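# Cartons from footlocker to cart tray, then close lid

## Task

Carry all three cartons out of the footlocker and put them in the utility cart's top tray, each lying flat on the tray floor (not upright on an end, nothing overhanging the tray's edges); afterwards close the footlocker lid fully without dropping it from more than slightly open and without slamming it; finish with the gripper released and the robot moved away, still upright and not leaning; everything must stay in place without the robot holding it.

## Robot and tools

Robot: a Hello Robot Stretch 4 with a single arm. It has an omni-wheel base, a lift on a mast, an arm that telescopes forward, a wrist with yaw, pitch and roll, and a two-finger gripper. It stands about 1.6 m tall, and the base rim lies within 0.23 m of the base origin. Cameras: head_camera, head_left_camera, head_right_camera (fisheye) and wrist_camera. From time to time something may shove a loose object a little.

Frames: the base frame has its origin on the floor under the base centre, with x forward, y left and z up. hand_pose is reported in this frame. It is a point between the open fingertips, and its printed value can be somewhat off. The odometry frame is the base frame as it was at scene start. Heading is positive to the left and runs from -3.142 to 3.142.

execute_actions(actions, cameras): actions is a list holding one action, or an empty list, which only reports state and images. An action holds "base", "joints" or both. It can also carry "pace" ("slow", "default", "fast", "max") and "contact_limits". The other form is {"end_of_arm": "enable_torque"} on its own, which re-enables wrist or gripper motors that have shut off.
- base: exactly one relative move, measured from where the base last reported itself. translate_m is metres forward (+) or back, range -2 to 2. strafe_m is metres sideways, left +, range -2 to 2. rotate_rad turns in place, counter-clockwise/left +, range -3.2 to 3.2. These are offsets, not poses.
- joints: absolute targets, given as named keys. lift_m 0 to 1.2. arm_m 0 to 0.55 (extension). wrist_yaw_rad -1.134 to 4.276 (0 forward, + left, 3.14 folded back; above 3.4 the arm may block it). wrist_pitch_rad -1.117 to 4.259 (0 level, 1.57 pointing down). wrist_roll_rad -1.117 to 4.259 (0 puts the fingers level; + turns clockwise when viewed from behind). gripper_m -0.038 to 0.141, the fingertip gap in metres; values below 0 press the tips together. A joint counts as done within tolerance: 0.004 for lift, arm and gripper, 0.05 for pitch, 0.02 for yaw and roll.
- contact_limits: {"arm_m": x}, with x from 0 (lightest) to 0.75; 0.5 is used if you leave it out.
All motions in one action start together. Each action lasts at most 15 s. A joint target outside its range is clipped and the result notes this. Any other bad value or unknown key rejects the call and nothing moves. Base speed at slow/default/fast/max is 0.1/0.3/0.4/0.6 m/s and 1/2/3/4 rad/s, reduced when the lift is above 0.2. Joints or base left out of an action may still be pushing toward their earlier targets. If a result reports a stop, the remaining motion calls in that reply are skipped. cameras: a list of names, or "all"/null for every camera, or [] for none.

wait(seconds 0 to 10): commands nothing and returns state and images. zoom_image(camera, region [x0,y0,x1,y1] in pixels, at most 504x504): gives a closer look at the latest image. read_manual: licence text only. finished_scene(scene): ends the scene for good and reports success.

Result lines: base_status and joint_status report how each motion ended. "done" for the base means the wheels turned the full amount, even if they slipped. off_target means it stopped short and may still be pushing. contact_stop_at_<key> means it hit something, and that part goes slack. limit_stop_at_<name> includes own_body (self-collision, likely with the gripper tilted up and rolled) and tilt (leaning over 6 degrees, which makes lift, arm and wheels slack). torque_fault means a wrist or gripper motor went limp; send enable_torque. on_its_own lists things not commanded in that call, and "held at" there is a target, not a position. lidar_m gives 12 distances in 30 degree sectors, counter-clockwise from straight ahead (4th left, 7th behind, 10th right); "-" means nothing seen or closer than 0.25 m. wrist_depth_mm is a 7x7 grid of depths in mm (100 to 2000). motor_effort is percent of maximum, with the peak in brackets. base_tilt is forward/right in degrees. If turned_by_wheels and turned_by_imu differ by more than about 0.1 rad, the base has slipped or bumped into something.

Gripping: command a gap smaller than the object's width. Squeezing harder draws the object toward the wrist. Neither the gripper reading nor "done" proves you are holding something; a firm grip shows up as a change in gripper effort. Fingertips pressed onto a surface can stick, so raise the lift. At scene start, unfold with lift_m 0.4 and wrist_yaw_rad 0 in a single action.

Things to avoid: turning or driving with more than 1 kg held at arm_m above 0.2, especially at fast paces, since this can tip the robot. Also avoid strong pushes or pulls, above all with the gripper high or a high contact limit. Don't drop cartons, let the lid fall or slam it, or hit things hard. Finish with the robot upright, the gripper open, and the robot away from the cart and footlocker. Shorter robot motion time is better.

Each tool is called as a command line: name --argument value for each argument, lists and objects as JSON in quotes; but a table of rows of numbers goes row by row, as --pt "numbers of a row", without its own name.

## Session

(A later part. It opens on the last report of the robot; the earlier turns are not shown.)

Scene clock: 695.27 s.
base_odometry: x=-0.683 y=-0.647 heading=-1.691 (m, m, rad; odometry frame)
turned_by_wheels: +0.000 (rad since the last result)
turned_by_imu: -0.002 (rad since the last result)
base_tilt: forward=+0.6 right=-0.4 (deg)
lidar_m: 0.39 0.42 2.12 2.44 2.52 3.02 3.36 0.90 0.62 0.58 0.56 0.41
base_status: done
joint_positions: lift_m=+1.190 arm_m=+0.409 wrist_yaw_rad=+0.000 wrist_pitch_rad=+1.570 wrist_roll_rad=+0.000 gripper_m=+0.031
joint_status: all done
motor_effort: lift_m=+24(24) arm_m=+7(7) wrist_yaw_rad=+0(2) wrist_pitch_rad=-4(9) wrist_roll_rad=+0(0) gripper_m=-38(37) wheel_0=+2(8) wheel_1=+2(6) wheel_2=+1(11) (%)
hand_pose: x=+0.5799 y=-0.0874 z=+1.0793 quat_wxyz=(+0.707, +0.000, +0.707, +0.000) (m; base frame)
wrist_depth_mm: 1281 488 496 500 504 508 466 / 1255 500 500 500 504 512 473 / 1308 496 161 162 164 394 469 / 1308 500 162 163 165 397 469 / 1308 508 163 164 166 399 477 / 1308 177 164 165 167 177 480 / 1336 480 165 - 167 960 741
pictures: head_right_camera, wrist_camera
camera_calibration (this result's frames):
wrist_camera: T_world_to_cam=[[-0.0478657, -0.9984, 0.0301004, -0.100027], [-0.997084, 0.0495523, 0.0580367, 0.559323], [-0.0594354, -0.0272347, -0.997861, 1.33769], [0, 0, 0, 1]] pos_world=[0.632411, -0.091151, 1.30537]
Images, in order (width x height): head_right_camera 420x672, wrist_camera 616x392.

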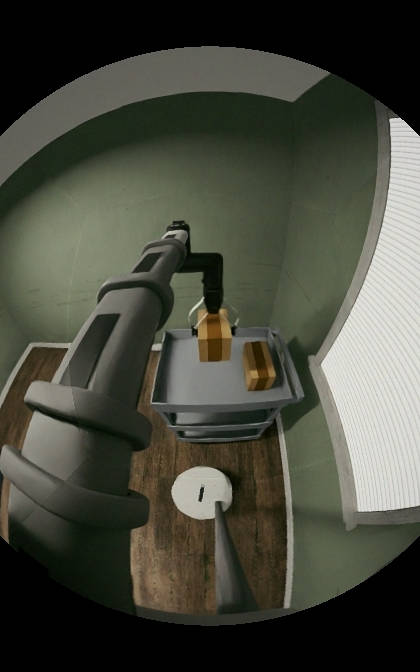

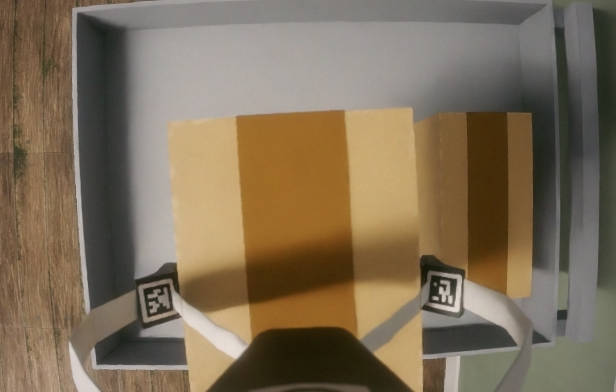

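execute_actions --actions '[{"base":{"strafe_m":-0.04},"joints":{"arm_m":0.45,"lift_m":1.14}}]' --cameras '[]'

execute_actions --actions '[{"joints":{"lift_m":0.984}}]' --cameras '["wrist_camera"]'

execute_actions --actions '[{"joints":{"gripper_m":0.13}}]' --cameras '[]'

execute_actions --actions '[{"joints":{"lift_m":1.15},"pace":"fast"}]' --cameras '["wrist_camera"]'

execute_actions --actions '[{"base":{"translate_m":-0.96},"joints":{"arm_m":0.1},"pace":"fast"}]' --cameras '[]'

execute_actions --actions '[{"base":{"rotate_rad":1.605},"joints":{"lift_m":0.6,"gripper_m":0.14,"wrist_roll_rad":0.28},"pace":"fast"}]' --cameras '[]'

execute_actions --actions '[{"base":{"translate_m":2.0},"joints":{"arm_m":0.44},"pace":"max"}]' --cameras '["wrist_camera"]'

Scene clock: 715.30 s.
base_odometry: x=-0.723 y=-0.642 heading=-1.691 (m, m, rad; odometry frame)
turned_by_wheels: +0.000 (rad since the last result)
turned_by_imu: +0.000 (rad since the last result)
base_tilt: forward=+0.5 right=-0.4 (deg)
lidar_m: 0.38 0.40 2.12 2.48 2.56 3.04 2.21 0.83 0.57 0.55 0.57 0.41
base_status: done
joint_positions: lift_m=+1.140 arm_m=+0.449 wrist_yaw_rad=+0.000 wrist_pitch_rad=+1.570 wrist_roll_rad=+0.000 gripper_m=+0.031
joint_status: all done
motor_effort: lift_m=+18(21) arm_m=+7(7) wrist_yaw_rad=+1(1) wrist_pitch_rad=-4(5) wrist_roll_rad=+0(1) gripper_m=-37(37) wheel_0=+0(10) wheel_1=+0(7) wheel_2=+0(1) (%)
hand_pose: x=+0.6199 y=-0.0874 z=+1.0297 quat_wxyz=(+0.707, +0.000, +0.707, +0.000) (m; base frame)
wrist_depth_mm: 404 421 427 436 439 433 413 / 445 445 452 455 459 462 418 / 445 449 162 162 164 462 424 / 439 455 163 163 165 345 427 / 436 459 163 164 166 347 430 / 430 176 164 164 167 177 430 / 424 462 165 - 167 355 436
pictures: none
No camera images: the call's "cameras" was empty. Leave "cameras" out to get every camera's image.

Scene clock: 717.03 s.
base_odometry: x=-0.723 y=-0.642 heading=-1.691 (m, m, rad; odometry frame)
turned_by_wheels: +0.000 (rad since the last result)
turned_by_imu: +0.000 (rad since the last result)
base_tilt: forward=+0.5 right=-0.3 (deg)
lidar_m: 0.38 0.41 2.12 2.50 2.54 3.05 2.23 0.83 0.55 0.54 0.58 0.41
base_status: not commanded
joint_positions: lift_m=+0.984 arm_m=+0.449 wrist_yaw_rad=+0.000 wrist_pitch_rad=+1.570 wrist_roll_rad=+0.000 gripper_m=+0.031
joint_status: all done
motor_effort: lift_m=+18(20) arm_m=+7(7) wrist_yaw_rad=+0(0) wrist_pitch_rad=-4(4) wrist_roll_rad=+0(0) gripper_m=-36(38) wheel_0=+0(0) wheel_1=+0(0) wheel_2=+0(1) (%)
hand_pose: x=+0.6198 y=-0.0874 z=+0.8737 quat_wxyz=(+0.707, +0.000, +0.707, +0.000) (m; base frame)
wrist_depth_mm: 291 293 294 296 298 300 303 / 291 296 297 298 300 303 306 / 296 296 161 162 164 237 187 / 297 298 162 163 165 224 188 / 298 303 163 164 166 224 190 / 303 176 164 164 167 177 191 / 304 307 165 - 168 233 -
pictures: wrist_camera
camera_calibration (this result's frames):
wrist_camera: T_world_to_cam=[[-0.0478501, -0.998401, 0.0301051, -0.0919391], [-0.997079, 0.0495397, 0.0581344, 0.611034], [-0.0595328, -0.0272354, -0.997855, 1.135], [0, 0, 0, 1]] pos_world=[0.67242, -0.0911503, 1.09981]
Images, in order (width x height): wrist_camera 616x392.

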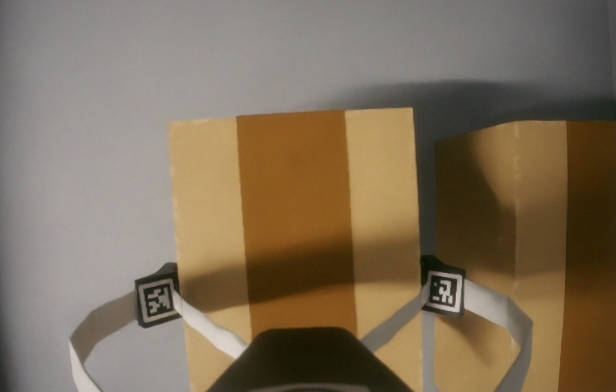

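Scene clock: 718.97 s.
base_odometry: x=-0.723 y=-0.642 heading=-1.691 (m, m, rad; odometry frame)
turned_by_wheels: +0.000 (rad since the last result)
turned_by_imu: +0.000 (rad since the last result)
base_tilt: forward=+0.5 right=-0.4 (deg)
lidar_m: 0.38 0.39 2.11 2.50 2.55 2.76 2.25 0.85 0.56 0.55 0.59 0.39
base_status: not commanded
joint_positions: lift_m=+0.984 arm_m=+0.449 wrist_yaw_rad=+0.000 wrist_pitch_rad=+1.570 wrist_roll_rad=+0.000 gripper_m=+0.130
joint_status: all done
motor_effort: lift_m=+18(18) arm_m=+7(7) wrist_yaw_rad=+2(2) wrist_pitch_rad=-4(11) wrist_roll_rad=+1(1) gripper_m=+1(36) wheel_0=+0(0) wheel_1=+0(0) wheel_2=+1(0) (%)
hand_pose: x=+0.6197 y=-0.0874 z=+0.8737 quat_wxyz=(+0.707, +0.000, +0.707, +0.000) (m; base frame)
wrist_depth_mm: 293 294 298 298 301 304 306 / 294 296 300 303 304 307 309 / 297 298 185 185 303 236 190 / 300 300 186 186 189 222 190 / 300 303 187 187 190 212 193 / 303 304 187 188 191 195 194 / 306 306 190 - 310 208 -
pictures: none
No camera images: the call's "cameras" was empty. Leave "cameras" out to get every camera's image.

Scene clock: 720.40 s.
base_odometry: x=-0.723 y=-0.642 heading=-1.691 (m, m, rad; odometry frame)
turned_by_wheels: +0.000 (rad since the last result)
turned_by_imu: +0.000 (rad since the last result)
base_tilt: forward=+0.5 right=-0.4 (deg)
lidar_m: 0.37 0.40 2.11 2.50 2.52 2.75 2.24 0.83 0.59 0.54 0.56 0.41
base_status: not commanded
joint_positions: lift_m=+1.150 arm_m=+0.449 wrist_yaw_rad=+0.000 wrist_pitch_rad=+1.570 wrist_roll_rad=+0.000 gripper_m=+0.130
joint_status: all done
motor_effort: lift_m=+21(23) arm_m=+7(7) wrist_yaw_rad=+1(1) wrist_pitch_rad=-4(4) wrist_roll_rad=+1(0) gripper_m=-1(0) wheel_0=+0(0) wheel_1=+0(0) wheel_2=+1(1) (%)
hand_pose: x=+0.6198 y=-0.0874 z=+1.0395 quat_wxyz=(+0.707, +0.000, +0.707, +0.000) (m; base frame)
wrist_depth_mm: 413 436 439 436 442 430 427 / 445 459 462 466 466 473 413 / 442 466 466 469 469 473 424 / 442 466 469 355 433 357 427 / 436 466 473 355 439 364 433 / 459 469 473 355 362 366 430 / 449 473 477 - 484 462 439
pictures: wrist_camera
camera_calibration (this result's frames):
wrist_camera: T_world_to_cam=[[-0.048317, -0.998378, 0.0301118, -0.0966494], [-0.997047, 0.0500102, 0.0582739, 0.601196], [-0.0596853, -0.0272073, -0.997846, 1.30051], [0, 0, 0, 1]] pos_world=[0.672373, -0.0911752, 1.26559]
Images, in order (width x height): wrist_camera 616x392.

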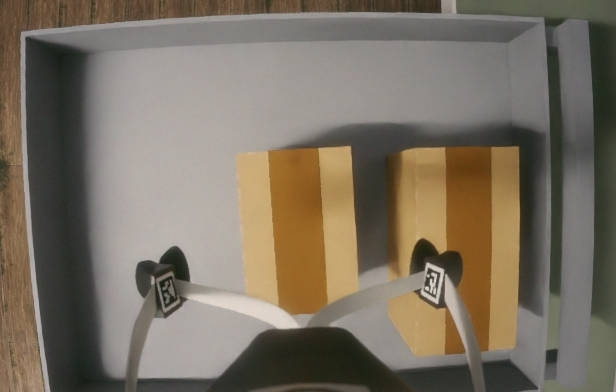

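Scene clock: 724.93 s.
base_odometry: x=-0.607 y=+0.311 heading=-1.691 (m, m, rad; odometry frame)
turned_by_wheels: +0.000 (rad since the last result)
turned_by_imu: +0.004 (rad since the last result)
base_tilt: forward=+0.5 right=-0.4 (deg)
lidar_m: 1.33 2.53 3.28 2.45 3.28 1.58 1.90 0.78 0.59 0.56 0.59 0.84
base_status: done
joint_positions: lift_m=+1.150 arm_m=+0.101 wrist_yaw_rad=+0.000 wrist_pitch_rad=+1.570 wrist_roll_rad=+0.000 gripper_m=+0.130
joint_status: all done
motor_effort: lift_m=+21(21) arm_m=-7(9) wrist_yaw_rad=+2(2) wrist_pitch_rad=-5(5) wrist_roll_rad=+0(0) gripper_m=+1(0) wheel_0=-1(9) wheel_1=-2(4) wheel_2=+1(10) (%)
hand_pose: x=+0.2723 y=-0.0874 z=+1.0395 quat_wxyz=(+0.707, +0.000, +0.707, +0.000) (m; base frame)
wrist_depth_mm: 1229 1281 1229 1255 1281 960 691 / 1229 1229 1255 1281 1255 960 691 / 1255 1281 1281 1281 1281 976 699 / 1255 1255 1281 1308 1336 991 699 / 1255 1229 1078 1078 1308 931 691 / 1308 1255 1078 1078 1308 866 707 / 1281 1255 1281 - 1366 904 699
pictures: none
No camera images: the call's "cameras" was empty. Leave "cameras" out to get every camera's image.

Scene clock: 727.60 s.
base_odometry: x=-0.607 y=+0.311 heading=-0.087 (m, m, rad; odometry frame)
turned_by_wheels: +1.604 (rad since the last result)
turned_by_imu: +1.577 (rad since the last result)
base_tilt: forward=+0.6 right=-0.4 (deg)
lidar_m: 2.42 3.12 1.62 1.56 0.78 0.57 0.56 0.60 0.87 1.33 2.55 2.50
base_status: done
joint_positions: lift_m=+0.600 arm_m=+0.101 wrist_yaw_rad=+0.000 wrist_pitch_rad=+1.570 wrist_roll_rad=+0.280 gripper_m=+0.140
joint_status: all done
motor_effort: lift_m=+15(20) arm_m=-7(7) wrist_yaw_rad=+0(1) wrist_pitch_rad=-4(4) wrist_roll_rad=+1(4) gripper_m=+0(1) wheel_0=-3(7) wheel_1=-2(5) wheel_2=-3(7) (%)
hand_pose: x=+0.2724 y=-0.0874 z=+0.4900 quat_wxyz=(+0.700, +0.099, +0.700, -0.099) (m; base frame)
wrist_depth_mm: 691 699 699 707 715 715 732 / 699 715 699 699 723 715 723 / 707 707 715 715 732 723 732 / 707 707 715 723 732 732 741 / 715 715 732 732 732 741 732 / 723 723 512 166 521 741 741 / 723 732 517 - 525 741 768
pictures: none
No camera images: the call's "cameras" was empty. Leave "cameras" out to get every camera's image.

Scene clock: 733.27 s.
base_odometry: x=+1.385 y=+0.138 heading=-0.087 (m, m, rad; odometry frame)
turned_by_wheels: +0.000 (rad since the last result)
turned_by_imu: -0.009 (rad since the last result)
base_tilt: forward=+0.6 right=-0.4 (deg)
lidar_m: 0.43 1.23 1.76 2.23 1.71 2.21 2.58 2.30 2.58 2.50 0.63 0.44
base_status: done
joint_positions: lift_m=+0.600 arm_m=+0.439 wrist_yaw_rad=+0.000 wrist_pitch_rad=+1.570 wrist_roll_rad=+0.280 gripper_m=+0.140
joint_status: all done
motor_effort: lift_m=+17(16) arm_m=+7(8) wrist_yaw_rad=+0(1) wrist_pitch_rad=-3(4) wrist_roll_rad=+0(1) gripper_m=+1(0) wheel_0=+0(7) wheel_1=+0(10) wheel_2=+2(14) (%)
hand_pose: x=+0.6099 y=-0.0874 z=+0.4898 quat_wxyz=(+0.701, +0.099, +0.700, -0.098) (m; base frame)
wrist_depth_mm: 699 399 484 580 691 691 699 / 699 469 676 691 691 699 699 / 699 473 683 691 691 707 715 / 707 488 668 585 699 715 707 / 715 723 585 585 699 569 512 / 732 715 455 167 445 413 402 / 732 723 439 - 415 759 759
pictures: wrist_camera
camera_calibration (this result's frames):
wrist_camera: T_world_to_cam=[[-0.321742, -0.946356, 0.0298699, 0.0908523], [-0.944625, 0.322984, 0.0580034, 0.615405], [-0.0645394, -0.00955372, -0.997869, 0.755964], [0, 0, 0, 1]] pos_world=[0.659348, -0.105565, 0.715944]
Images, in order (width x height): wrist_camera 616x392.

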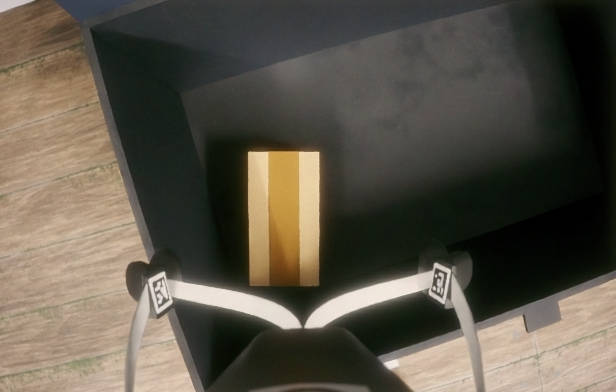

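execute_actions --actions '[{"base":{"strafe_m":0.027},"joints":{"wrist_roll_rad":0.32,"lift_m":0.31}}]' --cameras '["wrist_camera"]'

Scene clock: 741.27 s.
base_odometry: x=+1.388 y=+0.165 heading=-0.087 (m, m, rad; odometry frame)
turned_by_wheels: +0.000 (rad since the last result)
turned_by_imu: +0.000 (rad since the last result)
base_tilt: forward=+0.5 right=-0.5 (deg)
lidar_m: 0.42 1.23 1.77 2.21 1.70 2.18 2.58 2.28 2.59 2.53 0.63 0.45
base_status: done
joint_positions: lift_m=+0.310 arm_m=+0.439 wrist_yaw_rad=+0.000 wrist_pitch_rad=+1.570 wrist_roll_rad=+0.320 gripper_m=+0.140
joint_status: all done
motor_effort: lift_m=+15(16) arm_m=+7(7) wrist_yaw_rad=+1(0) wrist_pitch_rad=-3(4) wrist_roll_rad=+1(2) gripper_m=+0(1) wheel_0=+0(12) wheel_1=-1(11) wheel_2=+0(1) (%)
hand_pose: x=+0.6099 y=-0.0874 z=+0.2000 quat_wxyz=(+0.698, +0.113, +0.698, -0.112) (m; base frame)
wrist_depth_mm: 262 389 392 397 399 402 404 / 245 392 397 399 399 407 407 / 225 347 397 282 404 407 410 / 209 309 402 286 407 413 413 / 192 243 402 286 407 413 413 / 177 211 289 167 293 382 357 / 167 213 330 - 359 310 286
pictures: wrist_camera
camera_calibration (this result's frames):
wrist_camera: T_world_to_cam=[[-0.359232, -0.932771, 0.0298388, 0.123571], [-0.930991, 0.360402, 0.0580147, 0.627178], [-0.0648684, -0.006939, -0.99787, 0.467141], [0, 0, 0, 1]] pos_world=[0.658591, -0.107531, 0.426074]
Images, in order (width x height): wrist_camera 616x392.

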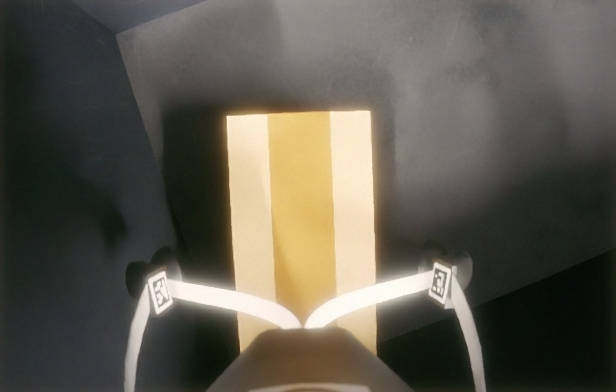

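execute_actions --actions '[{"joints":{"lift_m":0.208},"base":{"strafe_m":-0.005}}]' --cameras '[]'

execute_actions --actions '[{"joints":{"gripper_m":0.03}}]' --cameras '["wrist_camera"]'

execute_actions --actions '[{"joints":{"lift_m":0.6}}]' --cameras '["wrist_camera"]'

execute_actions --actions '[{"base":{"translate_m":-1.82},"joints":{"lift_m":1.19,"arm_m":0.18,"wrist_roll_rad":0}}]' --cameras '[]'

execute_actions --actions '[{"base":{"rotate_rad":-1.605}}]' --cameras '[]'

execute_actions --actions '[{"base":{"translate_m":0.97},"joints":{"arm_m":0.44}}]' --cameras '["wrist_camera"]'

Scene clock: 758.03 s.
base_odometry: x=+1.387 y=+0.160 heading=-0.087 (m, m, rad; odometry frame)
turned_by_wheels: +0.000 (rad since the last result)
turned_by_imu: +0.000 (rad since the last result)
base_tilt: forward=+0.6 right=-0.5 (deg)
lidar_m: 0.44 1.25 1.75 2.20 1.72 2.17 2.57 2.27 2.59 2.52 0.61 0.44
base_status: done
joint_positions: lift_m=+0.208 arm_m=+0.439 wrist_yaw_rad=+0.000 wrist_pitch_rad=+1.570 wrist_roll_rad=+0.320 gripper_m=+0.140
joint_status: all done
motor_effort: lift_m=+13(13) arm_m=+7(7) wrist_yaw_rad=+0(0) wrist_pitch_rad=-4(3) wrist_roll_rad=+1(1) gripper_m=-1(1) wheel_0=-2(5) wheel_1=+3(11) wheel_2=+0(0) (%)
hand_pose: x=+0.6099 y=-0.0874 z=+0.0981 quat_wxyz=(+0.698, +0.113, +0.698, -0.112) (m; base frame)
wrist_depth_mm: 272 294 296 296 297 301 303 / 254 293 294 181 298 301 304 / 234 296 180 181 183 304 304 / 216 298 182 183 186 304 309 / 200 256 183 184 186 310 310 / 184 219 185 185 189 310 312 / 173 223 187 - 312 312 287
pictures: none
No camera images: the call's "cameras" was empty. Leave "cameras" out to get every camera's image.

Scene clock: 760.13 s.
base_odometry: x=+1.387 y=+0.160 heading=-0.087 (m, m, rad; odometry frame)
turned_by_wheels: +0.000 (rad since the last result)
turned_by_imu: +0.000 (rad since the last result)
base_tilt: forward=+0.5 right=-0.5 (deg)
lidar_m: 0.44 1.23 1.75 2.20 1.71 2.17 2.58 2.30 2.60 2.53 0.60 0.45
base_status: not commanded
joint_positions: lift_m=+0.208 arm_m=+0.439 wrist_yaw_rad=+0.000 wrist_pitch_rad=+1.570 wrist_roll_rad=+0.320 gripper_m=+0.031
joint_status: all done
motor_effort: lift_m=+19(19) arm_m=+7(7) wrist_yaw_rad=+1(1) wrist_pitch_rad=-3(3) wrist_roll_rad=+1(2) gripper_m=-37(39) wheel_0=-1(2) wheel_1=+3(3) wheel_2=+0(0) (%)
hand_pose: x=+0.6100 y=-0.0874 z=+0.0976 quat_wxyz=(+0.698, +0.112, +0.698, -0.112) (m; base frame)
wrist_depth_mm: 271 289 290 291 294 294 298 / 251 287 160 161 163 297 300 / 233 291 161 162 163 300 303 / 214 291 162 163 164 303 303 / 198 273 163 164 166 306 307 / 180 177 164 165 167 177 312 / 162 233 165 - 168 309 285
pictures: wrist_camera
camera_calibration (this result's frames):
wrist_camera: T_world_to_cam=[[-0.359109, -0.932818, 0.0298427, 0.126571], [-0.931038, 0.36028, 0.0580249, 0.633195], [-0.0648784, -0.00694743, -0.997869, 0.36503], [0, 0, 0, 1]] pos_world=[0.658663, -0.107524, 0.323733]
Images, in order (width x height): wrist_camera 616x392.

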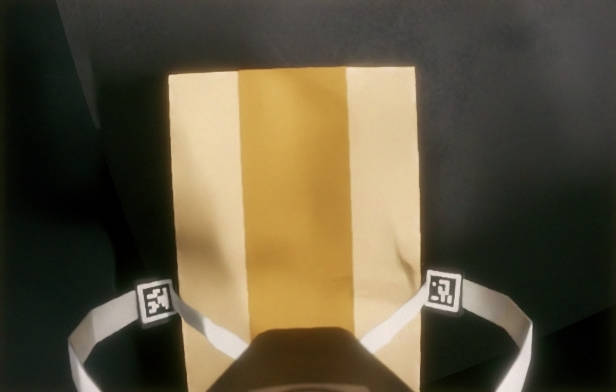

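Scene clock: 762.73 s.
base_odometry: x=+1.387 y=+0.160 heading=-0.087 (m, m, rad; odometry frame)
turned_by_wheels: +0.000 (rad since the last result)
turned_by_imu: +0.000 (rad since the last result)
base_tilt: forward=+0.5 right=-0.4 (deg)
lidar_m: 0.42 1.23 1.77 2.22 1.72 2.14 2.55 2.27 2.59 2.53 0.62 0.44
base_status: not commanded
joint_positions: lift_m=+0.599 arm_m=+0.439 wrist_yaw_rad=+0.000 wrist_pitch_rad=+1.570 wrist_roll_rad=+0.320 gripper_m=+0.031
joint_status: all done
motor_effort: lift_m=+26(27) arm_m=+7(7) wrist_yaw_rad=+0(0) wrist_pitch_rad=-3(4) wrist_roll_rad=+1(1) gripper_m=-38(39) wheel_0=-1(1) wheel_1=+3(3) wheel_2=-1(0) (%)
hand_pose: x=+0.6099 y=-0.0874 z=+0.4891 quat_wxyz=(+0.698, +0.112, +0.698, -0.112) (m; base frame)
wrist_depth_mm: 691 404 492 609 676 691 683 / 699 469 160 161 163 691 699 / 699 484 160 162 163 699 707 / 699 707 162 163 165 707 707 / 707 699 164 163 166 574 473 / 707 175 164 164 167 178 574 / 723 723 166 - 168 732 759
pictures: wrist_camera
camera_calibration (this result's frames):
wrist_camera: T_world_to_cam=[[-0.359121, -0.932813, 0.0298716, 0.114872], [-0.931028, 0.360294, 0.0580997, 0.610415], [-0.0649587, -0.0069465, -0.997864, 0.755727], [0, 0, 0, 1]] pos_world=[0.658658, -0.107525, 0.715217]
Images, in order (width x height): wrist_camera 616x392.

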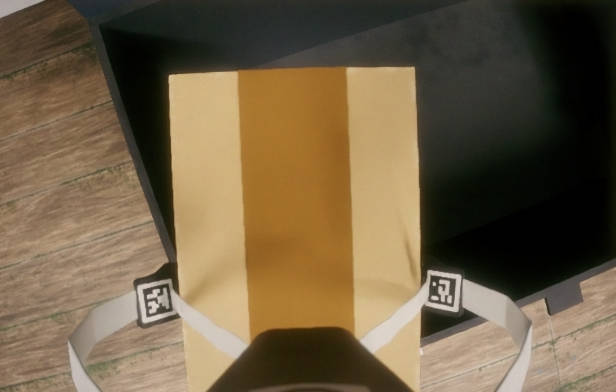

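Scene clock: 770.30 s.
base_odometry: x=-0.426 y=+0.317 heading=-0.087 (m, m, rad; odometry frame)
turned_by_wheels: +0.000 (rad since the last result)
turned_by_imu: +0.008 (rad since the last result)
base_tilt: forward=+0.4 right=-0.4 (deg)
lidar_m: 0.25 3.11 1.59 1.50 1.02 0.78 0.73 0.78 1.12 1.36 2.59 0.25
base_status: done
joint_positions: lift_m=+1.189 arm_m=+0.181 wrist_yaw_rad=+0.000 wrist_pitch_rad=+1.570 wrist_roll_rad=+0.000 gripper_m=+0.031
joint_status: all done
motor_effort: lift_m=+25(27) arm_m=-7(8) wrist_yaw_rad=+1(1) wrist_pitch_rad=-4(2) wrist_roll_rad=-1(3) gripper_m=-38(39) wheel_0=-1(5) wheel_1=-1(5) wheel_2=-2(11) (%)
hand_pose: x=+0.3524 y=-0.0874 z=+1.0792 quat_wxyz=(+0.707, +0.000, +0.707, +0.000) (m; base frame)
wrist_depth_mm: 1255 1308 1308 1281 1308 1308 1308 / 1308 1281 160 161 163 1336 1308 / 1281 1281 161 162 163 1308 1336 / 1308 1308 162 163 165 1336 1336 / 1308 1308 163 164 166 1336 1366 / 1308 176 164 165 167 178 1366 / 1308 1366 165 - 169 1397 1397
pictures: none
No camera images: the call's "cameras" was empty. Leave "cameras" out to get every camera's image.

Scene clock: 773.13 s.
base_odometry: x=-0.426 y=+0.317 heading=-1.691 (m, m, rad; odometry frame)
turned_by_wheels: -1.605 (rad since the last result)
turned_by_imu: -1.578 (rad since the last result)
base_tilt: forward=+0.5 right=-0.3 (deg)
lidar_m: 0.25 2.54 2.39 2.27 3.15 1.59 2.30 1.02 0.75 0.74 0.77 0.25
base_status: done
joint_positions: lift_m=+1.189 arm_m=+0.181 wrist_yaw_rad=+0.000 wrist_pitch_rad=+1.570 wrist_roll_rad=+0.000 gripper_m=+0.031
joint_status: not commanded
motor_effort: lift_m=+25(25) arm_m=-7(7) wrist_yaw_rad=+0(1) wrist_pitch_rad=-3(2) wrist_roll_rad=-1(1) gripper_m=-37(40) wheel_0=+1(3) wheel_1=+2(6) wheel_2=+3(8) (%)
hand_pose: x=+0.3524 y=-0.0874 z=+1.0792 quat_wxyz=(+0.707, +0.000, +0.707, +0.000) (m; base frame)
wrist_depth_mm: 1308 1281 1281 1281 1308 1281 931 / 1281 1281 160 161 163 1281 917 / 1281 1281 161 161 163 1308 931 / 1281 1336 162 163 164 1308 917 / 1336 1308 163 164 166 1336 960 / 1308 176 164 165 167 178 960 / 1308 1336 166 - 168 1308 960
pictures: none
No camera images: the call's "cameras" was empty. Leave "cameras" out to get every camera's image.

Scene clock: 777.87 s.
base_odometry: x=-0.542 y=-0.646 heading=-1.691 (m, m, rad; odometry frame)
turned_by_wheels: +0.000 (rad since the last result)
turned_by_imu: -0.004 (rad since the last result)
base_tilt: forward=+0.6 right=-0.5 (deg)
lidar_m: 0.39 1.55 2.15 2.31 2.38 3.42 3.33 1.10 0.77 0.73 0.60 0.43
base_status: done
joint_positions: lift_m=+1.189 arm_m=+0.439 wrist_yaw_rad=+0.000 wrist_pitch_rad=+1.570 wrist_roll_rad=+0.000 gripper_m=+0.031
joint_status: all done
motor_effort: lift_m=+25(25) arm_m=+7(8) wrist_yaw_rad=+0(3) wrist_pitch_rad=-3(10) wrist_roll_rad=-1(1) gripper_m=-38(39) wheel_0=+1(8) wheel_1=+3(6) wheel_2=-1(10) (%)
hand_pose: x=+0.6099 y=-0.0874 z=+1.0792 quat_wxyz=(+0.707, +0.000, +0.707, +0.000) (m; base frame)
wrist_depth_mm: 1255 1255 473 500 504 500 508 / 1255 1255 160 161 163 512 517 / 1281 1308 160 162 164 394 415 / 1281 1281 162 163 164 397 404 / 1336 1281 163 163 166 399 413 / 1308 175 164 165 167 177 525 / 1308 1336 165 - 168 504 492
pictures: wrist_camera
camera_calibration (this result's frames):
wrist_camera: T_world_to_cam=[[-0.0480958, -0.998389, 0.0300921, -0.0984332], [-0.997082, 0.0497772, 0.0578723, 0.589514], [-0.059277, -0.0272209, -0.99787, 1.33927], [0, 0, 0, 1]] pos_world=[0.662448, -0.0911628, 1.30526]
Images, in order (width x height): wrist_camera 616x392.

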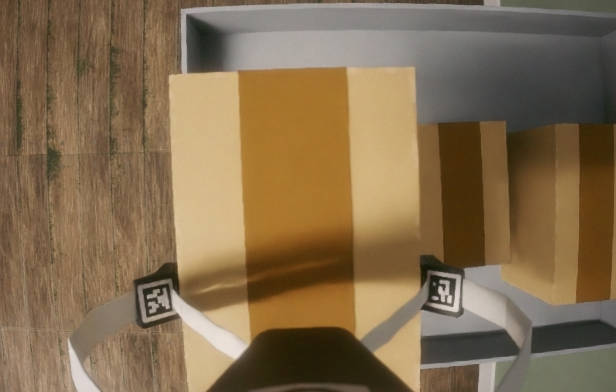

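execute_actions --actions '[{"joints":{"lift_m":0.984}}]' --cameras '[]'

execute_actions --actions '[{"joints":{"gripper_m":0.13}}]' --cameras '[]'

execute_actions --actions '[{"joints":{"lift_m":1.15},"pace":"fast"}]' --cameras '["wrist_camera"]'

execute_actions --actions '[{"base":{"translate_m":-0.74},"joints":{"arm_m":0.1},"pace":"fast"}]' --cameras '["head_right_camera"]'

execute_actions --actions '[{"base":{"rotate_rad":1.605},"joints":{"lift_m":0.95,"gripper_m":0.09,"wrist_pitch_rad":1.2},"pace":"fast"}]' --cameras '[]'

execute_actions --actions '[{"base":{"translate_m":1.9},"joints":{"arm_m":0.5},"pace":"max"}]' --cameras '["wrist_camera"]'

Scene clock: 804.23 s.
base_odometry: x=-0.542 y=-0.646 heading=-1.691 (m, m, rad; odometry frame)
turned_by_wheels: +0.000 (rad since the last result)
turned_by_imu: +0.000 (rad since the last result)
base_tilt: forward=+0.5 right=-0.4 (deg)
lidar_m: 0.40 1.53 2.13 2.30 2.35 3.41 2.86 1.09 0.79 0.74 0.61 0.42
base_status: not commanded
joint_positions: lift_m=+0.984 arm_m=+0.439 wrist_yaw_rad=+0.000 wrist_pitch_rad=+1.570 wrist_roll_rad=+0.000 gripper_m=+0.031
joint_status: all done
motor_effort: lift_m=+19(23) arm_m=+7(7) wrist_yaw_rad=+1(0) wrist_pitch_rad=-4(3) wrist_roll_rad=-1(0) gripper_m=-37(38) wheel_0=+1(1) wheel_1=+3(3) wheel_2=-1(1) (%)
hand_pose: x=+0.6099 y=-0.0874 z=+0.8736 quat_wxyz=(+0.707, +0.000, +0.707, +0.000) (m; base frame)
wrist_depth_mm: 1060 277 294 296 300 300 303 / 1078 277 160 161 163 301 185 / 1078 277 161 162 163 235 186 / 1060 274 162 163 165 240 187 / 1098 271 163 164 166 243 189 / 1098 176 165 164 167 178 190 / 1118 282 165 - 168 317 -
pictures: none
No camera images: the call's "cameras" was empty. Leave "cameras" out to get every camera's image.

Scene clock: 806.17 s.
base_odometry: x=-0.542 y=-0.646 heading=-1.691 (m, m, rad; odometry frame)
turned_by_wheels: +0.000 (rad since the last result)
turned_by_imu: +0.000 (rad since the last result)
base_tilt: forward=+0.6 right=-0.4 (deg)
lidar_m: 0.39 1.54 2.14 2.32 2.36 3.41 2.86 1.06 0.76 0.73 0.60 0.42
base_status: not commanded
joint_positions: lift_m=+0.984 arm_m=+0.439 wrist_yaw_rad=-0.001 wrist_pitch_rad=+1.570 wrist_roll_rad=+0.000 gripper_m=+0.130
joint_status: all done
motor_effort: lift_m=+18(19) arm_m=+7(7) wrist_yaw_rad=+2(3) wrist_pitch_rad=-5(12) wrist_roll_rad=-1(1) gripper_m=+0(37) wheel_0=+1(1) wheel_1=+3(3) wheel_2=-1(1) (%)
hand_pose: x=+0.6097 y=-0.0874 z=+0.8737 quat_wxyz=(+0.707, +0.000, +0.707, +0.000) (m; base frame)
wrist_depth_mm: 1078 279 298 300 301 303 306 / 1078 279 298 186 303 304 249 / 1098 281 185 185 187 234 190 / 1098 277 186 187 189 239 191 / 1098 272 187 187 190 225 193 / 1098 245 189 188 191 214 194 / 1098 304 190 - 315 319 -
pictures: none
No camera images: the call's "cameras" was empty. Leave "cameras" out to get every camera's image.

Scene clock: 807.60 s.
base_odometry: x=-0.542 y=-0.646 heading=-1.691 (m, m, rad; odometry frame)
turned_by_wheels: +0.000 (rad since the last result)
turned_by_imu: +0.000 (rad since the last result)
base_tilt: forward=+0.5 right=-0.3 (deg)
lidar_m: 0.40 1.54 2.14 2.31 2.38 3.40 2.95 1.09 0.75 0.72 0.60 0.43
base_status: not commanded
joint_positions: lift_m=+1.150 arm_m=+0.439 wrist_yaw_rad=+0.000 wrist_pitch_rad=+1.570 wrist_roll_rad=+0.000 gripper_m=+0.130
joint_status: all done
motor_effort: lift_m=+21(22) arm_m=+7(7) wrist_yaw_rad=+2(2) wrist_pitch_rad=-4(5) wrist_roll_rad=-1(1) gripper_m=+0(0) wheel_0=+1(1) wheel_1=+3(3) wheel_2=-1(1) (%)
hand_pose: x=+0.6098 y=-0.0874 z=+1.0395 quat_wxyz=(+0.707, +0.000, +0.707, +0.000) (m; base frame)
wrist_depth_mm: 1255 1255 462 466 469 466 473 / 1229 1229 462 469 466 469 477 / 1229 1229 469 353 473 357 410 / 1255 1255 455 353 466 357 399 / 1281 1281 445 357 484 359 404 / 1281 1308 427 353 488 488 462 / 1255 1336 473 - 488 449 462
pictures: wrist_camera
camera_calibration (this result's frames):
wrist_camera: T_world_to_cam=[[-0.0487663, -0.998356, 0.0301121, -0.0968571], [-0.997024, 0.0504591, 0.0582838, 0.591237], [-0.0597074, -0.0271802, -0.997846, 1.29993], [0, 0, 0, 1]] pos_world=[0.662369, -0.0911989, 1.26558]
Images, in order (width x height): wrist_camera 616x392.

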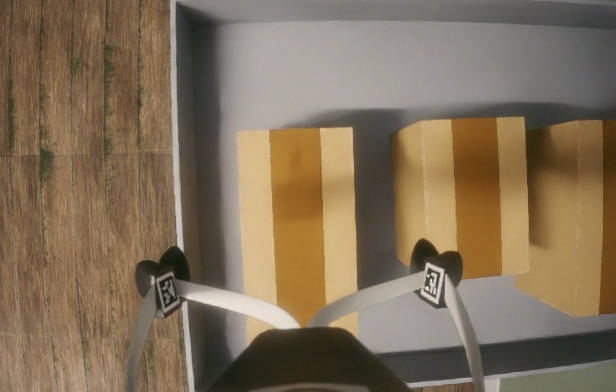

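Scene clock: 811.43 s.
base_odometry: x=-0.453 y=+0.089 heading=-1.692 (m, m, rad; odometry frame)
turned_by_wheels: +0.000 (rad since the last result)
turned_by_imu: +0.003 (rad since the last result)
base_tilt: forward=+0.5 right=-0.4 (deg)
lidar_m: 1.14 2.32 3.09 2.27 3.15 1.85 2.55 1.05 0.78 0.74 0.79 1.06
base_status: done
joint_positions: lift_m=+1.150 arm_m=+0.101 wrist_yaw_rad=+0.000 wrist_pitch_rad=+1.570 wrist_roll_rad=+0.000 gripper_m=+0.130
joint_status: all done
motor_effort: lift_m=+21(21) arm_m=-7(7) wrist_yaw_rad=+0(1) wrist_pitch_rad=-4(4) wrist_roll_rad=-1(1) gripper_m=+1(1) wheel_0=-2(6) wheel_1=-3(5) wheel_2=-1(10) (%)
hand_pose: x=+0.2724 y=-0.0874 z=+1.0395 quat_wxyz=(+0.707, +0.000, +0.707, +0.000) (m; base frame)
wrist_depth_mm: 1229 1255 1255 1229 1255 1255 946 / 1229 1255 1229 1281 1255 1281 960 / 1229 1281 1281 1308 1336 1281 946 / 1281 1255 1281 1281 1281 1308 931 / 1255 1255 1078 1060 1308 1205 946 / 1255 1281 1060 1060 1281 1160 931 / 1308 1308 1308 - 1336 1255 960
pictures: head_right_camera
Images, in order (width x height): head_right_camera 420x672.

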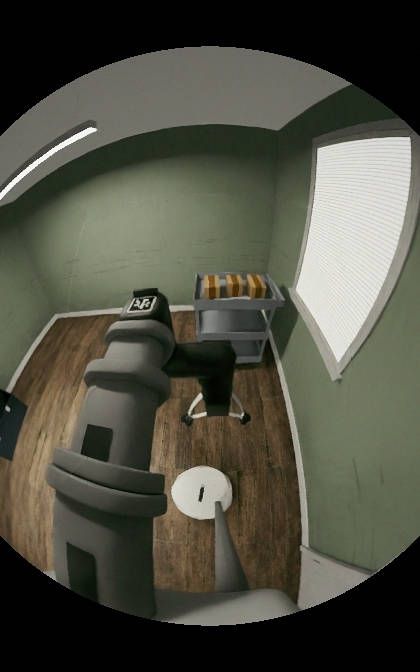

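Scene clock: 814.10 s.
base_odometry: x=-0.453 y=+0.089 heading=-0.087 (m, m, rad; odometry frame)
turned_by_wheels: +1.605 (rad since the last result)
turned_by_imu: +1.578 (rad since the last result)
base_tilt: forward=+0.4 right=-0.4 (deg)
lidar_m: 2.24 3.16 1.82 1.75 0.98 0.78 0.77 0.80 1.15 1.13 2.34 3.04
base_status: done
joint_positions: lift_m=+0.950 arm_m=+0.101 wrist_yaw_rad=+0.000 wrist_pitch_rad=+1.201 wrist_roll_rad=+0.000 gripper_m=+0.090
joint_status: all done
motor_effort: lift_m=+15(19) arm_m=-7(7) wrist_yaw_rad=+1(1) wrist_pitch_rad=-6(9) wrist_roll_rad=-1(0) gripper_m=-1(3) wheel_0=-1(6) wheel_1=-2(5) wheel_2=-2(7) (%)
hand_pose: x=+0.3764 y=-0.0874 z=+0.8594 quat_wxyz=(+0.825, +0.000, +0.565, +0.000) (m; base frame)
wrist_depth_mm: 1366 1366 1366 1397 1366 1430 1464 / 1308 1308 1308 1336 1308 1308 1336 / 1205 1229 1205 1255 1229 1255 1255 / 1138 1138 1160 1138 1182 1160 1182 / 1078 1098 1138 1118 1098 1118 1098 / 1042 1060 1042 1060 1042 1078 1060 / 1008 1008 1008 - 1008 991 1025
pictures: none
No camera images: the call's "cameras" was empty. Leave "cameras" out to get every camera's image.

Scene clock: 820.67 s.
base_odometry: x=+1.439 y=-0.076 heading=-0.087 (m, m, rad; odometry frame)
turned_by_wheels: +0.000 (rad since the last result)
turned_by_imu: -0.008 (rad since the last result)
base_tilt: forward=+0.5 right=-0.5 (deg)
lidar_m: 0.34 0.38 1.62 2.45 1.95 2.55 2.68 2.21 2.37 2.30 0.50 0.36
base_status: done
joint_positions: lift_m=+0.950 arm_m=+0.499 wrist_yaw_rad=+0.000 wrist_pitch_rad=+1.201 wrist_roll_rad=+0.000 gripper_m=+0.090
joint_status: all done
motor_effort: lift_m=+15(15) arm_m=+7(9) wrist_yaw_rad=+0(2) wrist_pitch_rad=-5(6) wrist_roll_rad=+0(1) gripper_m=-1(0) wheel_0=+1(6) wheel_1=+3(8) wheel_2=+2(11) (%)
hand_pose: x=+0.7740 y=-0.0874 z=+0.8595 quat_wxyz=(+0.825, +0.000, +0.565, +0.000) (m; base frame)
wrist_depth_mm: 466 466 469 466 462 452 452 / 564 569 574 574 564 559 549 / 750 759 759 707 715 691 691 / 351 355 362 368 370 379 384 / 1060 530 484 549 469 585 1098 / 1042 809 732 741 1008 866 1078 / 1008 854 991 - 1008 809 1008
pictures: wrist_camera
camera_calibration (this result's frames):
wrist_camera: T_world_to_cam=[[-0.0556657, -0.998393, 0.0106485, -0.0613411], [-0.950766, 0.0497477, -0.305892, 1.04261], [0.304871, -0.0271519, -0.952007, 0.808521], [0, 0, 0, 1]] pos_world=[0.741369, -0.0911571, 1.0893]
Images, in order (width x height): wrist_camera 616x392.

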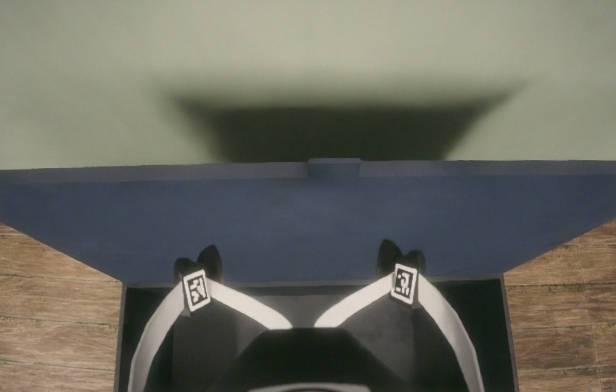

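execute_actions --actions '[{"base":{"strafe_m":-0.03},"joints":{"arm_m":0.533,"wrist_pitch_rad":1.3}}]' --cameras '[]'

execute_actions --actions '[{"base":{"translate_m":0.075},"joints":{"lift_m":0.93},"pace":"slow"}]' --cameras '["wrist_camera"]'

Scene clock: 830.13 s.
base_odometry: x=+1.437 y=-0.106 heading=-0.087 (m, m, rad; odometry frame)
turned_by_wheels: +0.000 (rad since the last result)
turned_by_imu: +0.000 (rad since the last result)
base_tilt: forward=+0.6 right=-0.4 (deg)
lidar_m: 0.35 0.37 1.63 2.48 1.99 2.65 2.67 2.22 2.32 2.27 0.53 0.36
base_status: done
joint_positions: lift_m=+0.950 arm_m=+0.532 wrist_yaw_rad=+0.000 wrist_pitch_rad=+1.300 wrist_roll_rad=+0.000 gripper_m=+0.090
joint_status: all done
motor_effort: lift_m=+15(16) arm_m=+8(7) wrist_yaw_rad=+1(0) wrist_pitch_rad=-4(5) wrist_roll_rad=+0(1) gripper_m=-1(2) wheel_0=-1(12) wheel_1=+0(8) wheel_2=+0(1) (%)
hand_pose: x=+0.7797 y=-0.0874 z=+0.8504 quat_wxyz=(+0.796, +0.000, +0.605, +0.000) (m; base frame)
wrist_depth_mm: 480 477 477 484 477 469 469 / 597 615 609 609 603 591 574 / 788 798 798 788 778 788 768 / 362 364 373 379 384 394 399 / 1060 647 569 683 530 759 1098 / 1025 809 1008 1025 1008 878 1060 / 1008 778 991 - 1008 854 1025
pictures: none
No camera images: the call's "cameras" was empty. Leave "cameras" out to get every camera's image.

Scene clock: 832.13 s.
base_odometry: x=+1.511 y=-0.112 heading=-0.086 (m, m, rad; odometry frame)
turned_by_wheels: +0.000 (rad since the last result)
turned_by_imu: +0.000 (rad since the last result)
base_tilt: forward=+0.5 right=-0.4 (deg)
lidar_m: 0.28 0.28 0.45 2.47 1.99 2.66 2.76 2.26 2.34 2.26 0.41 0.31
base_status: done
joint_positions: lift_m=+0.930 arm_m=+0.532 wrist_yaw_rad=+0.000 wrist_pitch_rad=+1.300 wrist_roll_rad=+0.000 gripper_m=+0.090
joint_status: all done
motor_effort: lift_m=+15(14) arm_m=+7(7) wrist_yaw_rad=+1(0) wrist_pitch_rad=-4(4) wrist_roll_rad=+0(0) gripper_m=-2(1) wheel_0=+2(3) wheel_1=+3(4) wheel_2=-3(7) (%)
hand_pose: x=+0.7797 y=-0.0874 z=+0.8305 quat_wxyz=(+0.796, +0.000, +0.605, +0.000) (m; base frame)
wrist_depth_mm: 366 364 364 368 362 355 355 / 459 469 469 466 462 452 442 / 661 654 668 647 647 634 627 / 1060 1060 1025 1008 1008 1025 1025 / 293 291 279 304 283 345 375 / 991 691 477 496 991 768 1025 / 976 768 960 - 991 854 1008
pictures: wrist_camera
camera_calibration (this result's frames):
wrist_camera: T_world_to_cam=[[-0.0544906, -0.998384, 0.0161501, -0.0662175], [-0.976461, 0.0498997, -0.209841, 0.979439], [0.208696, -0.0272043, -0.977602, 0.875424], [0, 0, 0, 1]] pos_world=[0.770079, -0.0911688, 1.06241]
Images, in order (width x height): wrist_camera 616x392.

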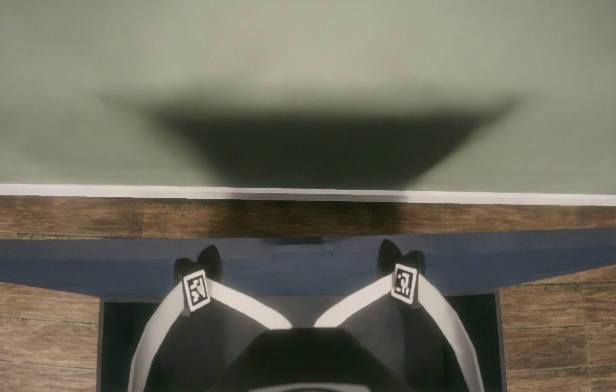

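execute_actions --actions '[{"joints":{"lift_m":0.898,"arm_m":0.544},"pace":"slow"}]' --cameras '["wrist_camera"]'

execute_actions --actions '[{"joints":{"gripper_m":-0.03}}]' --cameras '["wrist_camera","head_right_camera"]'

zoom_image --camera "head_right_camera" --region '[170,280,260,370]'

Scene clock: 841.83 s.
base_odometry: x=+1.511 y=-0.112 heading=-0.086 (m, m, rad; odometry frame)
turned_by_wheels: +0.000 (rad since the last result)
turned_by_imu: +0.000 (rad since the last result)
base_tilt: forward=+0.5 right=-0.4 (deg)
lidar_m: 0.27 0.30 0.46 2.47 2.00 2.66 2.74 2.25 2.34 2.27 0.41 0.31
base_status: not commanded
joint_positions: lift_m=+0.899 arm_m=+0.543 wrist_yaw_rad=+0.000 wrist_pitch_rad=+1.300 wrist_roll_rad=+0.000 gripper_m=+0.090
joint_status: all done
motor_effort: lift_m=+11(14) arm_m=+8(8) wrist_yaw_rad=+2(2) wrist_pitch_rad=-5(5) wrist_roll_rad=-1(0) gripper_m=-2(2) wheel_0=+2(2) wheel_1=+3(3) wheel_2=-3(3) (%)
hand_pose: x=+0.7905 y=-0.0875 z=+0.7988 quat_wxyz=(+0.796, +0.000, +0.605, +0.000) (m; base frame)
wrist_depth_mm: 347 343 347 349 343 340 338 / 436 442 442 445 439 430 421 / 621 621 627 621 609 603 597 / 1025 1008 976 976 1008 960 1008 / 248 248 250 257 252 303 332 / 976 452 324 336 960 683 991 / 960 723 960 - 976 715 976
pictures: wrist_camera
camera_calibration (this result's frames):
wrist_camera: T_world_to_cam=[[-0.0549832, -0.998356, 0.0161633, -0.0647724], [-0.976487, 0.0503853, -0.209605, 0.983224], [0.208446, -0.027308, -0.977653, 0.842378], [0, 0, 0, 1]] pos_world=[0.780955, -0.0912023, 1.03069]
Images, in order (width x height): wrist_camera 616x392.

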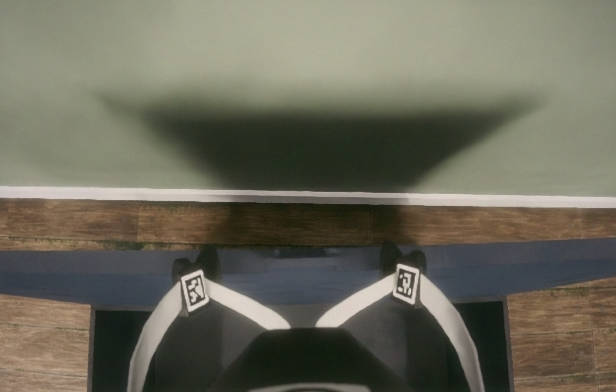

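Scene clock: 843.73 s.
base_odometry: x=+1.511 y=-0.112 heading=-0.086 (m, m, rad; odometry frame)
turned_by_wheels: +0.000 (rad since the last result)
turned_by_imu: +0.000 (rad since the last result)
base_tilt: forward=+0.6 right=-0.4 (deg)
lidar_m: 0.28 0.30 0.45 2.46 2.00 2.68 2.76 2.28 2.33 2.29 0.41 0.31
base_status: not commanded
joint_positions: lift_m=+0.897 arm_m=+0.543 wrist_yaw_rad=+0.000 wrist_pitch_rad=+1.310 wrist_roll_rad=+0.000 gripper_m=-0.029
joint_status: all done
on_its_own: wrist_pitch_rad is at rest, and its effort (-33) is outside its rest range (-23 to +23)
motor_effort: lift_m=+26(26) arm_m=+7(8) wrist_yaw_rad=+2(2) wrist_pitch_rad=-33(33) wrist_roll_rad=+0(0) gripper_m=-40(41) wheel_0=+2(2) wheel_1=+3(3) wheel_2=-3(3) (%)
hand_pose: x=+0.7879 y=-0.0875 z=+0.7968 quat_wxyz=(+0.793, +0.000, +0.609, +0.000) (m; base frame)
wrist_depth_mm: 359 359 362 366 362 353 355 / 455 466 466 469 466 455 445 / 668 676 676 676 676 647 640 / 1025 1042 1042 1025 1042 1042 1060 / 991 1008 1008 1008 236 263 691 / 960 298 180 668 183 634 991 / 960 788 931 - 960 820 976
pictures: head_right_camera, wrist_camera
camera_calibration (this result's frames):
wrist_camera: T_world_to_cam=[[-0.0547713, -0.998359, 0.016696, -0.0654726], [-0.978492, 0.0503359, -0.200047, 0.974205], [0.198878, -0.0272937, -0.979644, 0.850157], [0, 0, 0, 1]] pos_world=[0.780588, -0.0911987, 1.02883]
Images, in order (width x height): head_right_camera 420x672, wrist_camera 616x392.

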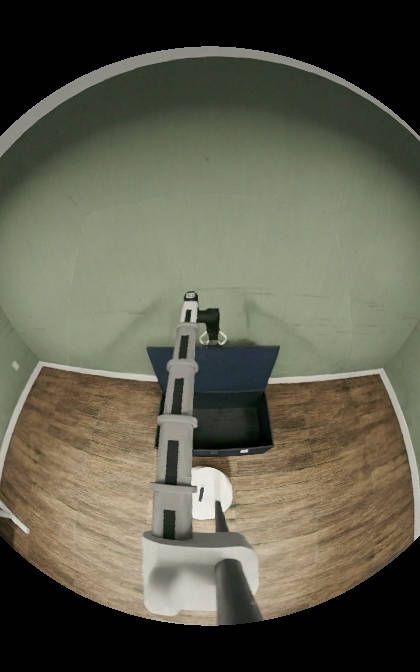

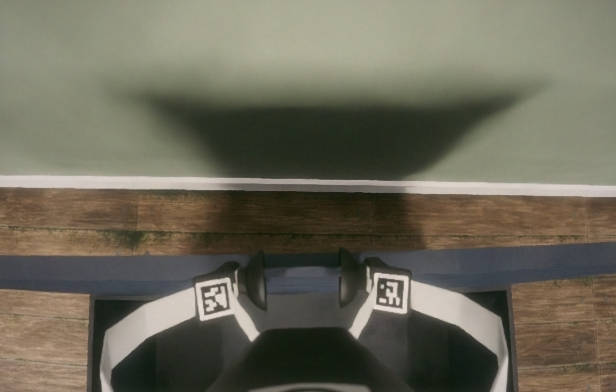

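Region (170, 280, 260, 370) of head_right_camera's 420x672 image, scaled by 5.600, with more detail than that image has.

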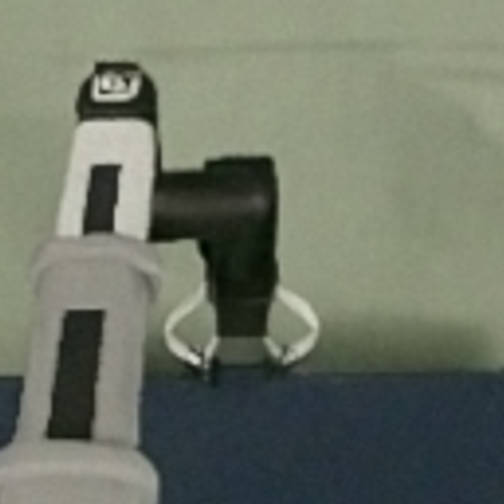

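execute_actions --actions '[{"joints":{"lift_m":0.892,"arm_m":0.465},"pace":"slow"}]' --cameras '[]'

execute_actions --actions '[{"joints":{"lift_m":0.882,"arm_m":0.396},"pace":"slow"}]' --cameras '["wrist_camera"]'

Scene clock: 859.13 s.
base_odometry: x=+1.511 y=-0.112 heading=-0.087 (m, m, rad; odometry frame)
turned_by_wheels: +0.000 (rad since the last result)
turned_by_imu: +0.000 (rad since the last result)
base_tilt: forward=+0.6 right=-0.4 (deg)
lidar_m: 0.28 0.30 0.43 2.45 1.98 2.66 2.75 2.26 2.34 2.28 0.40 0.30
base_status: not commanded
joint_positions: lift_m=+0.892 arm_m=+0.466 wrist_yaw_rad=+0.000 wrist_pitch_rad=+1.304 wrist_roll_rad=+0.000 gripper_m=-0.029
joint_status: all done
motor_effort: lift_m=+21(26) arm_m=-8(9) wrist_yaw_rad=+0(3) wrist_pitch_rad=-15(33) wrist_roll_rad=+0(0) gripper_m=-37(40) wheel_0=+1(2) wheel_1=+3(3) wheel_2=-3(3) (%)
hand_pose: x=+0.7134 y=-0.0874 z=+0.7917 quat_wxyz=(+0.795, +0.000, +0.607, +0.000) (m; base frame)
wrist_depth_mm: 473 469 477 473 473 459 459 / 597 597 615 603 609 585 580 / 854 866 866 866 866 842 820 / 1025 1060 1060 1078 1060 1078 1060 / 229 230 231 232 234 759 1008 / 976 661 181 976 185 676 1008 / 960 788 931 - 931 820 960
pictures: none
No camera images: the call's "cameras" was empty. Leave "cameras" out to get every camera's image.

Scene clock: 861.07 s.
base_odometry: x=+1.511 y=-0.112 heading=-0.086 (m, m, rad; odometry frame)
turned_by_wheels: +0.000 (rad since the last result)
turned_by_imu: +0.000 (rad since the last result)
base_tilt: forward=+0.5 right=-0.5 (deg)
lidar_m: 0.28 0.29 0.43 2.47 1.97 2.65 2.75 2.27 2.33 2.27 0.40 0.33
base_status: not commanded
joint_positions: lift_m=+0.882 arm_m=+0.398 wrist_yaw_rad=+0.001 wrist_pitch_rad=+1.301 wrist_roll_rad=+0.000 gripper_m=-0.029
joint_status: all done
motor_effort: lift_m=+22(22) arm_m=-8(8) wrist_yaw_rad=-2(3) wrist_pitch_rad=-8(15) wrist_roll_rad=+0(0) gripper_m=-36(37) wheel_0=+1(1) wheel_1=+3(3) wheel_2=-3(3) (%)
hand_pose: x=+0.6453 y=-0.0873 z=+0.7818 quat_wxyz=(+0.796, +0.000, +0.606, +0.000) (m; base frame)
wrist_depth_mm: 580 569 580 580 580 559 554 / 723 732 750 723 732 707 699 / 1008 1025 1008 1025 1008 1008 1008 / 1025 1025 1042 1025 1060 1042 1042 / 263 260 230 230 234 235 640 / 976 661 181 946 183 661 991 / 946 798 931 - 931 820 976
pictures: wrist_camera
camera_calibration (this result's frames):
wrist_camera: T_world_to_cam=[[-0.0533549, -0.998444, 0.016219, -0.0734619], [-0.97678, 0.0488085, -0.20861, 0.83712], [0.207493, -0.0269728, -0.977865, 0.856894], [0, 0, 0, 1]] pos_world=[0.635963, -0.0910934, 1.01375]
Images, in order (width x height): wrist_camera 616x392.

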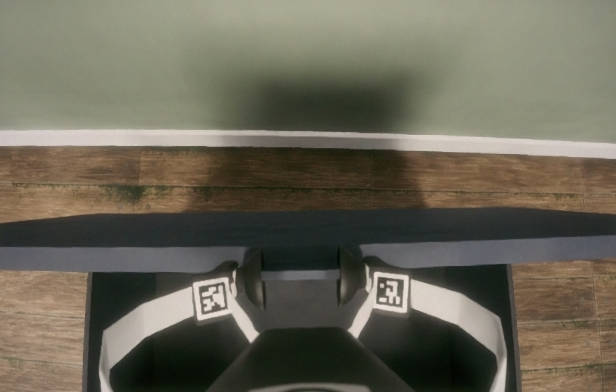

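execute_actions --actions '[{"joints":{"arm_m":0.33,"lift_m":0.861},"pace":"slow"}]' --cameras '[]'

execute_actions --actions '[{"joints":{"arm_m":0.267,"lift_m":0.831},"pace":"slow"}]' --cameras '["wrist_camera","head_camera"]'

Scene clock: 889.53 s.
base_odometry: x=+1.511 y=-0.112 heading=-0.086 (m, m, rad; odometry frame)
turned_by_wheels: +0.000 (rad since the last result)
turned_by_imu: +0.000 (rad since the last result)
base_tilt: forward=+0.5 right=-0.5 (deg)
lidar_m: 0.27 0.29 0.42 2.47 2.00 2.66 2.74 2.26 2.34 2.28 0.38 0.31
base_status: not commanded
joint_positions: lift_m=+0.861 arm_m=+0.332 wrist_yaw_rad=+0.002 wrist_pitch_rad=+1.300 wrist_roll_rad=+0.000 gripper_m=-0.029
joint_status: all done
motor_effort: lift_m=+22(20) arm_m=-9(10) wrist_yaw_rad=-5(6) wrist_pitch_rad=-4(8) wrist_roll_rad=+0(0) gripper_m=-36(37) wheel_0=+1(1) wheel_1=+3(3) wheel_2=-2(3) (%)
hand_pose: x=+0.5799 y=-0.0873 z=+0.7610 quat_wxyz=(+0.796, -0.001, +0.605, +0.001) (m; base frame)
wrist_depth_mm: 683 668 668 683 676 654 654 / 854 854 866 866 866 831 809 / 1025 1025 1060 1078 1042 1078 1078 / 445 439 430 421 413 404 402 / 236 236 229 229 232 253 621 / 931 661 181 946 182 654 976 / 904 798 917 - 931 750 946
pictures: none
No camera images: the call's "cameras" was empty. Leave "cameras" out to get every camera's image.

Scene clock: 891.40 s.
base_odometry: x=+1.512 y=-0.112 heading=-0.086 (m, m, rad; odometry frame)
turned_by_wheels: +0.000 (rad since the last result)
turned_by_imu: +0.000 (rad since the last result)
base_tilt: forward=+0.6 right=-0.4 (deg)
lidar_m: 0.28 0.29 0.41 2.48 2.00 2.64 2.74 2.25 2.35 2.28 0.39 0.31
base_status: not commanded
joint_positions: lift_m=+0.831 arm_m=+0.269 wrist_yaw_rad=+0.004 wrist_pitch_rad=+1.297 wrist_roll_rad=+0.000 gripper_m=-0.029
joint_status: all done
motor_effort: lift_m=+22(23) arm_m=-10(10) wrist_yaw_rad=-10(15) wrist_pitch_rad=+6(29) wrist_roll_rad=+0(1) gripper_m=-38(38) wheel_0=+2(1) wheel_1=+3(3) wheel_2=+0(3) (%)
hand_pose: x=+0.5182 y=-0.0871 z=+0.7312 quat_wxyz=(+0.797, -0.001, +0.604, +0.001) (m; base frame)
wrist_depth_mm: 778 768 778 768 750 741 741 / 946 976 976 976 946 931 931 / 1025 1025 647 634 640 647 1060 / 325 324 324 320 322 320 317 / 229 229 229 227 229 244 597 / 917 654 181 891 182 615 931 / 878 778 878 - 878 723 891
pictures: head_camera, wrist_camera
camera_calibration (this result's frames):
wrist_camera: T_world_to_cam=[[-0.0507514, -0.998583, 0.0159892, -0.0804153], [-0.975865, 0.0461793, -0.213435, 0.7052], [0.212395, -0.0264355, -0.976826, 0.830489], [0, 0, 0, 1]] pos_world=[0.507707, -0.0909126, 0.963044]
Images, in order (width x height): head_camera 420x560, wrist_camera 616x392.

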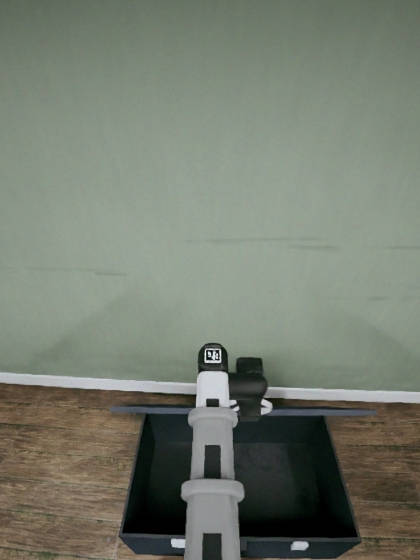

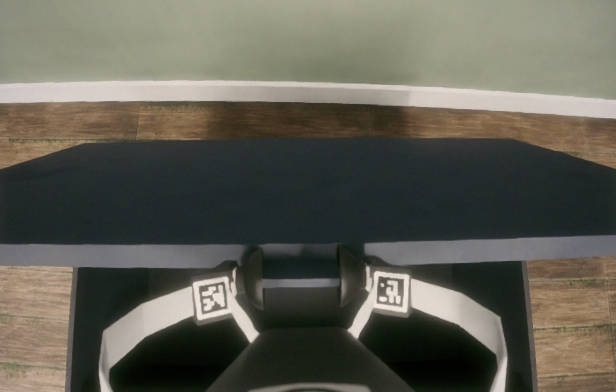

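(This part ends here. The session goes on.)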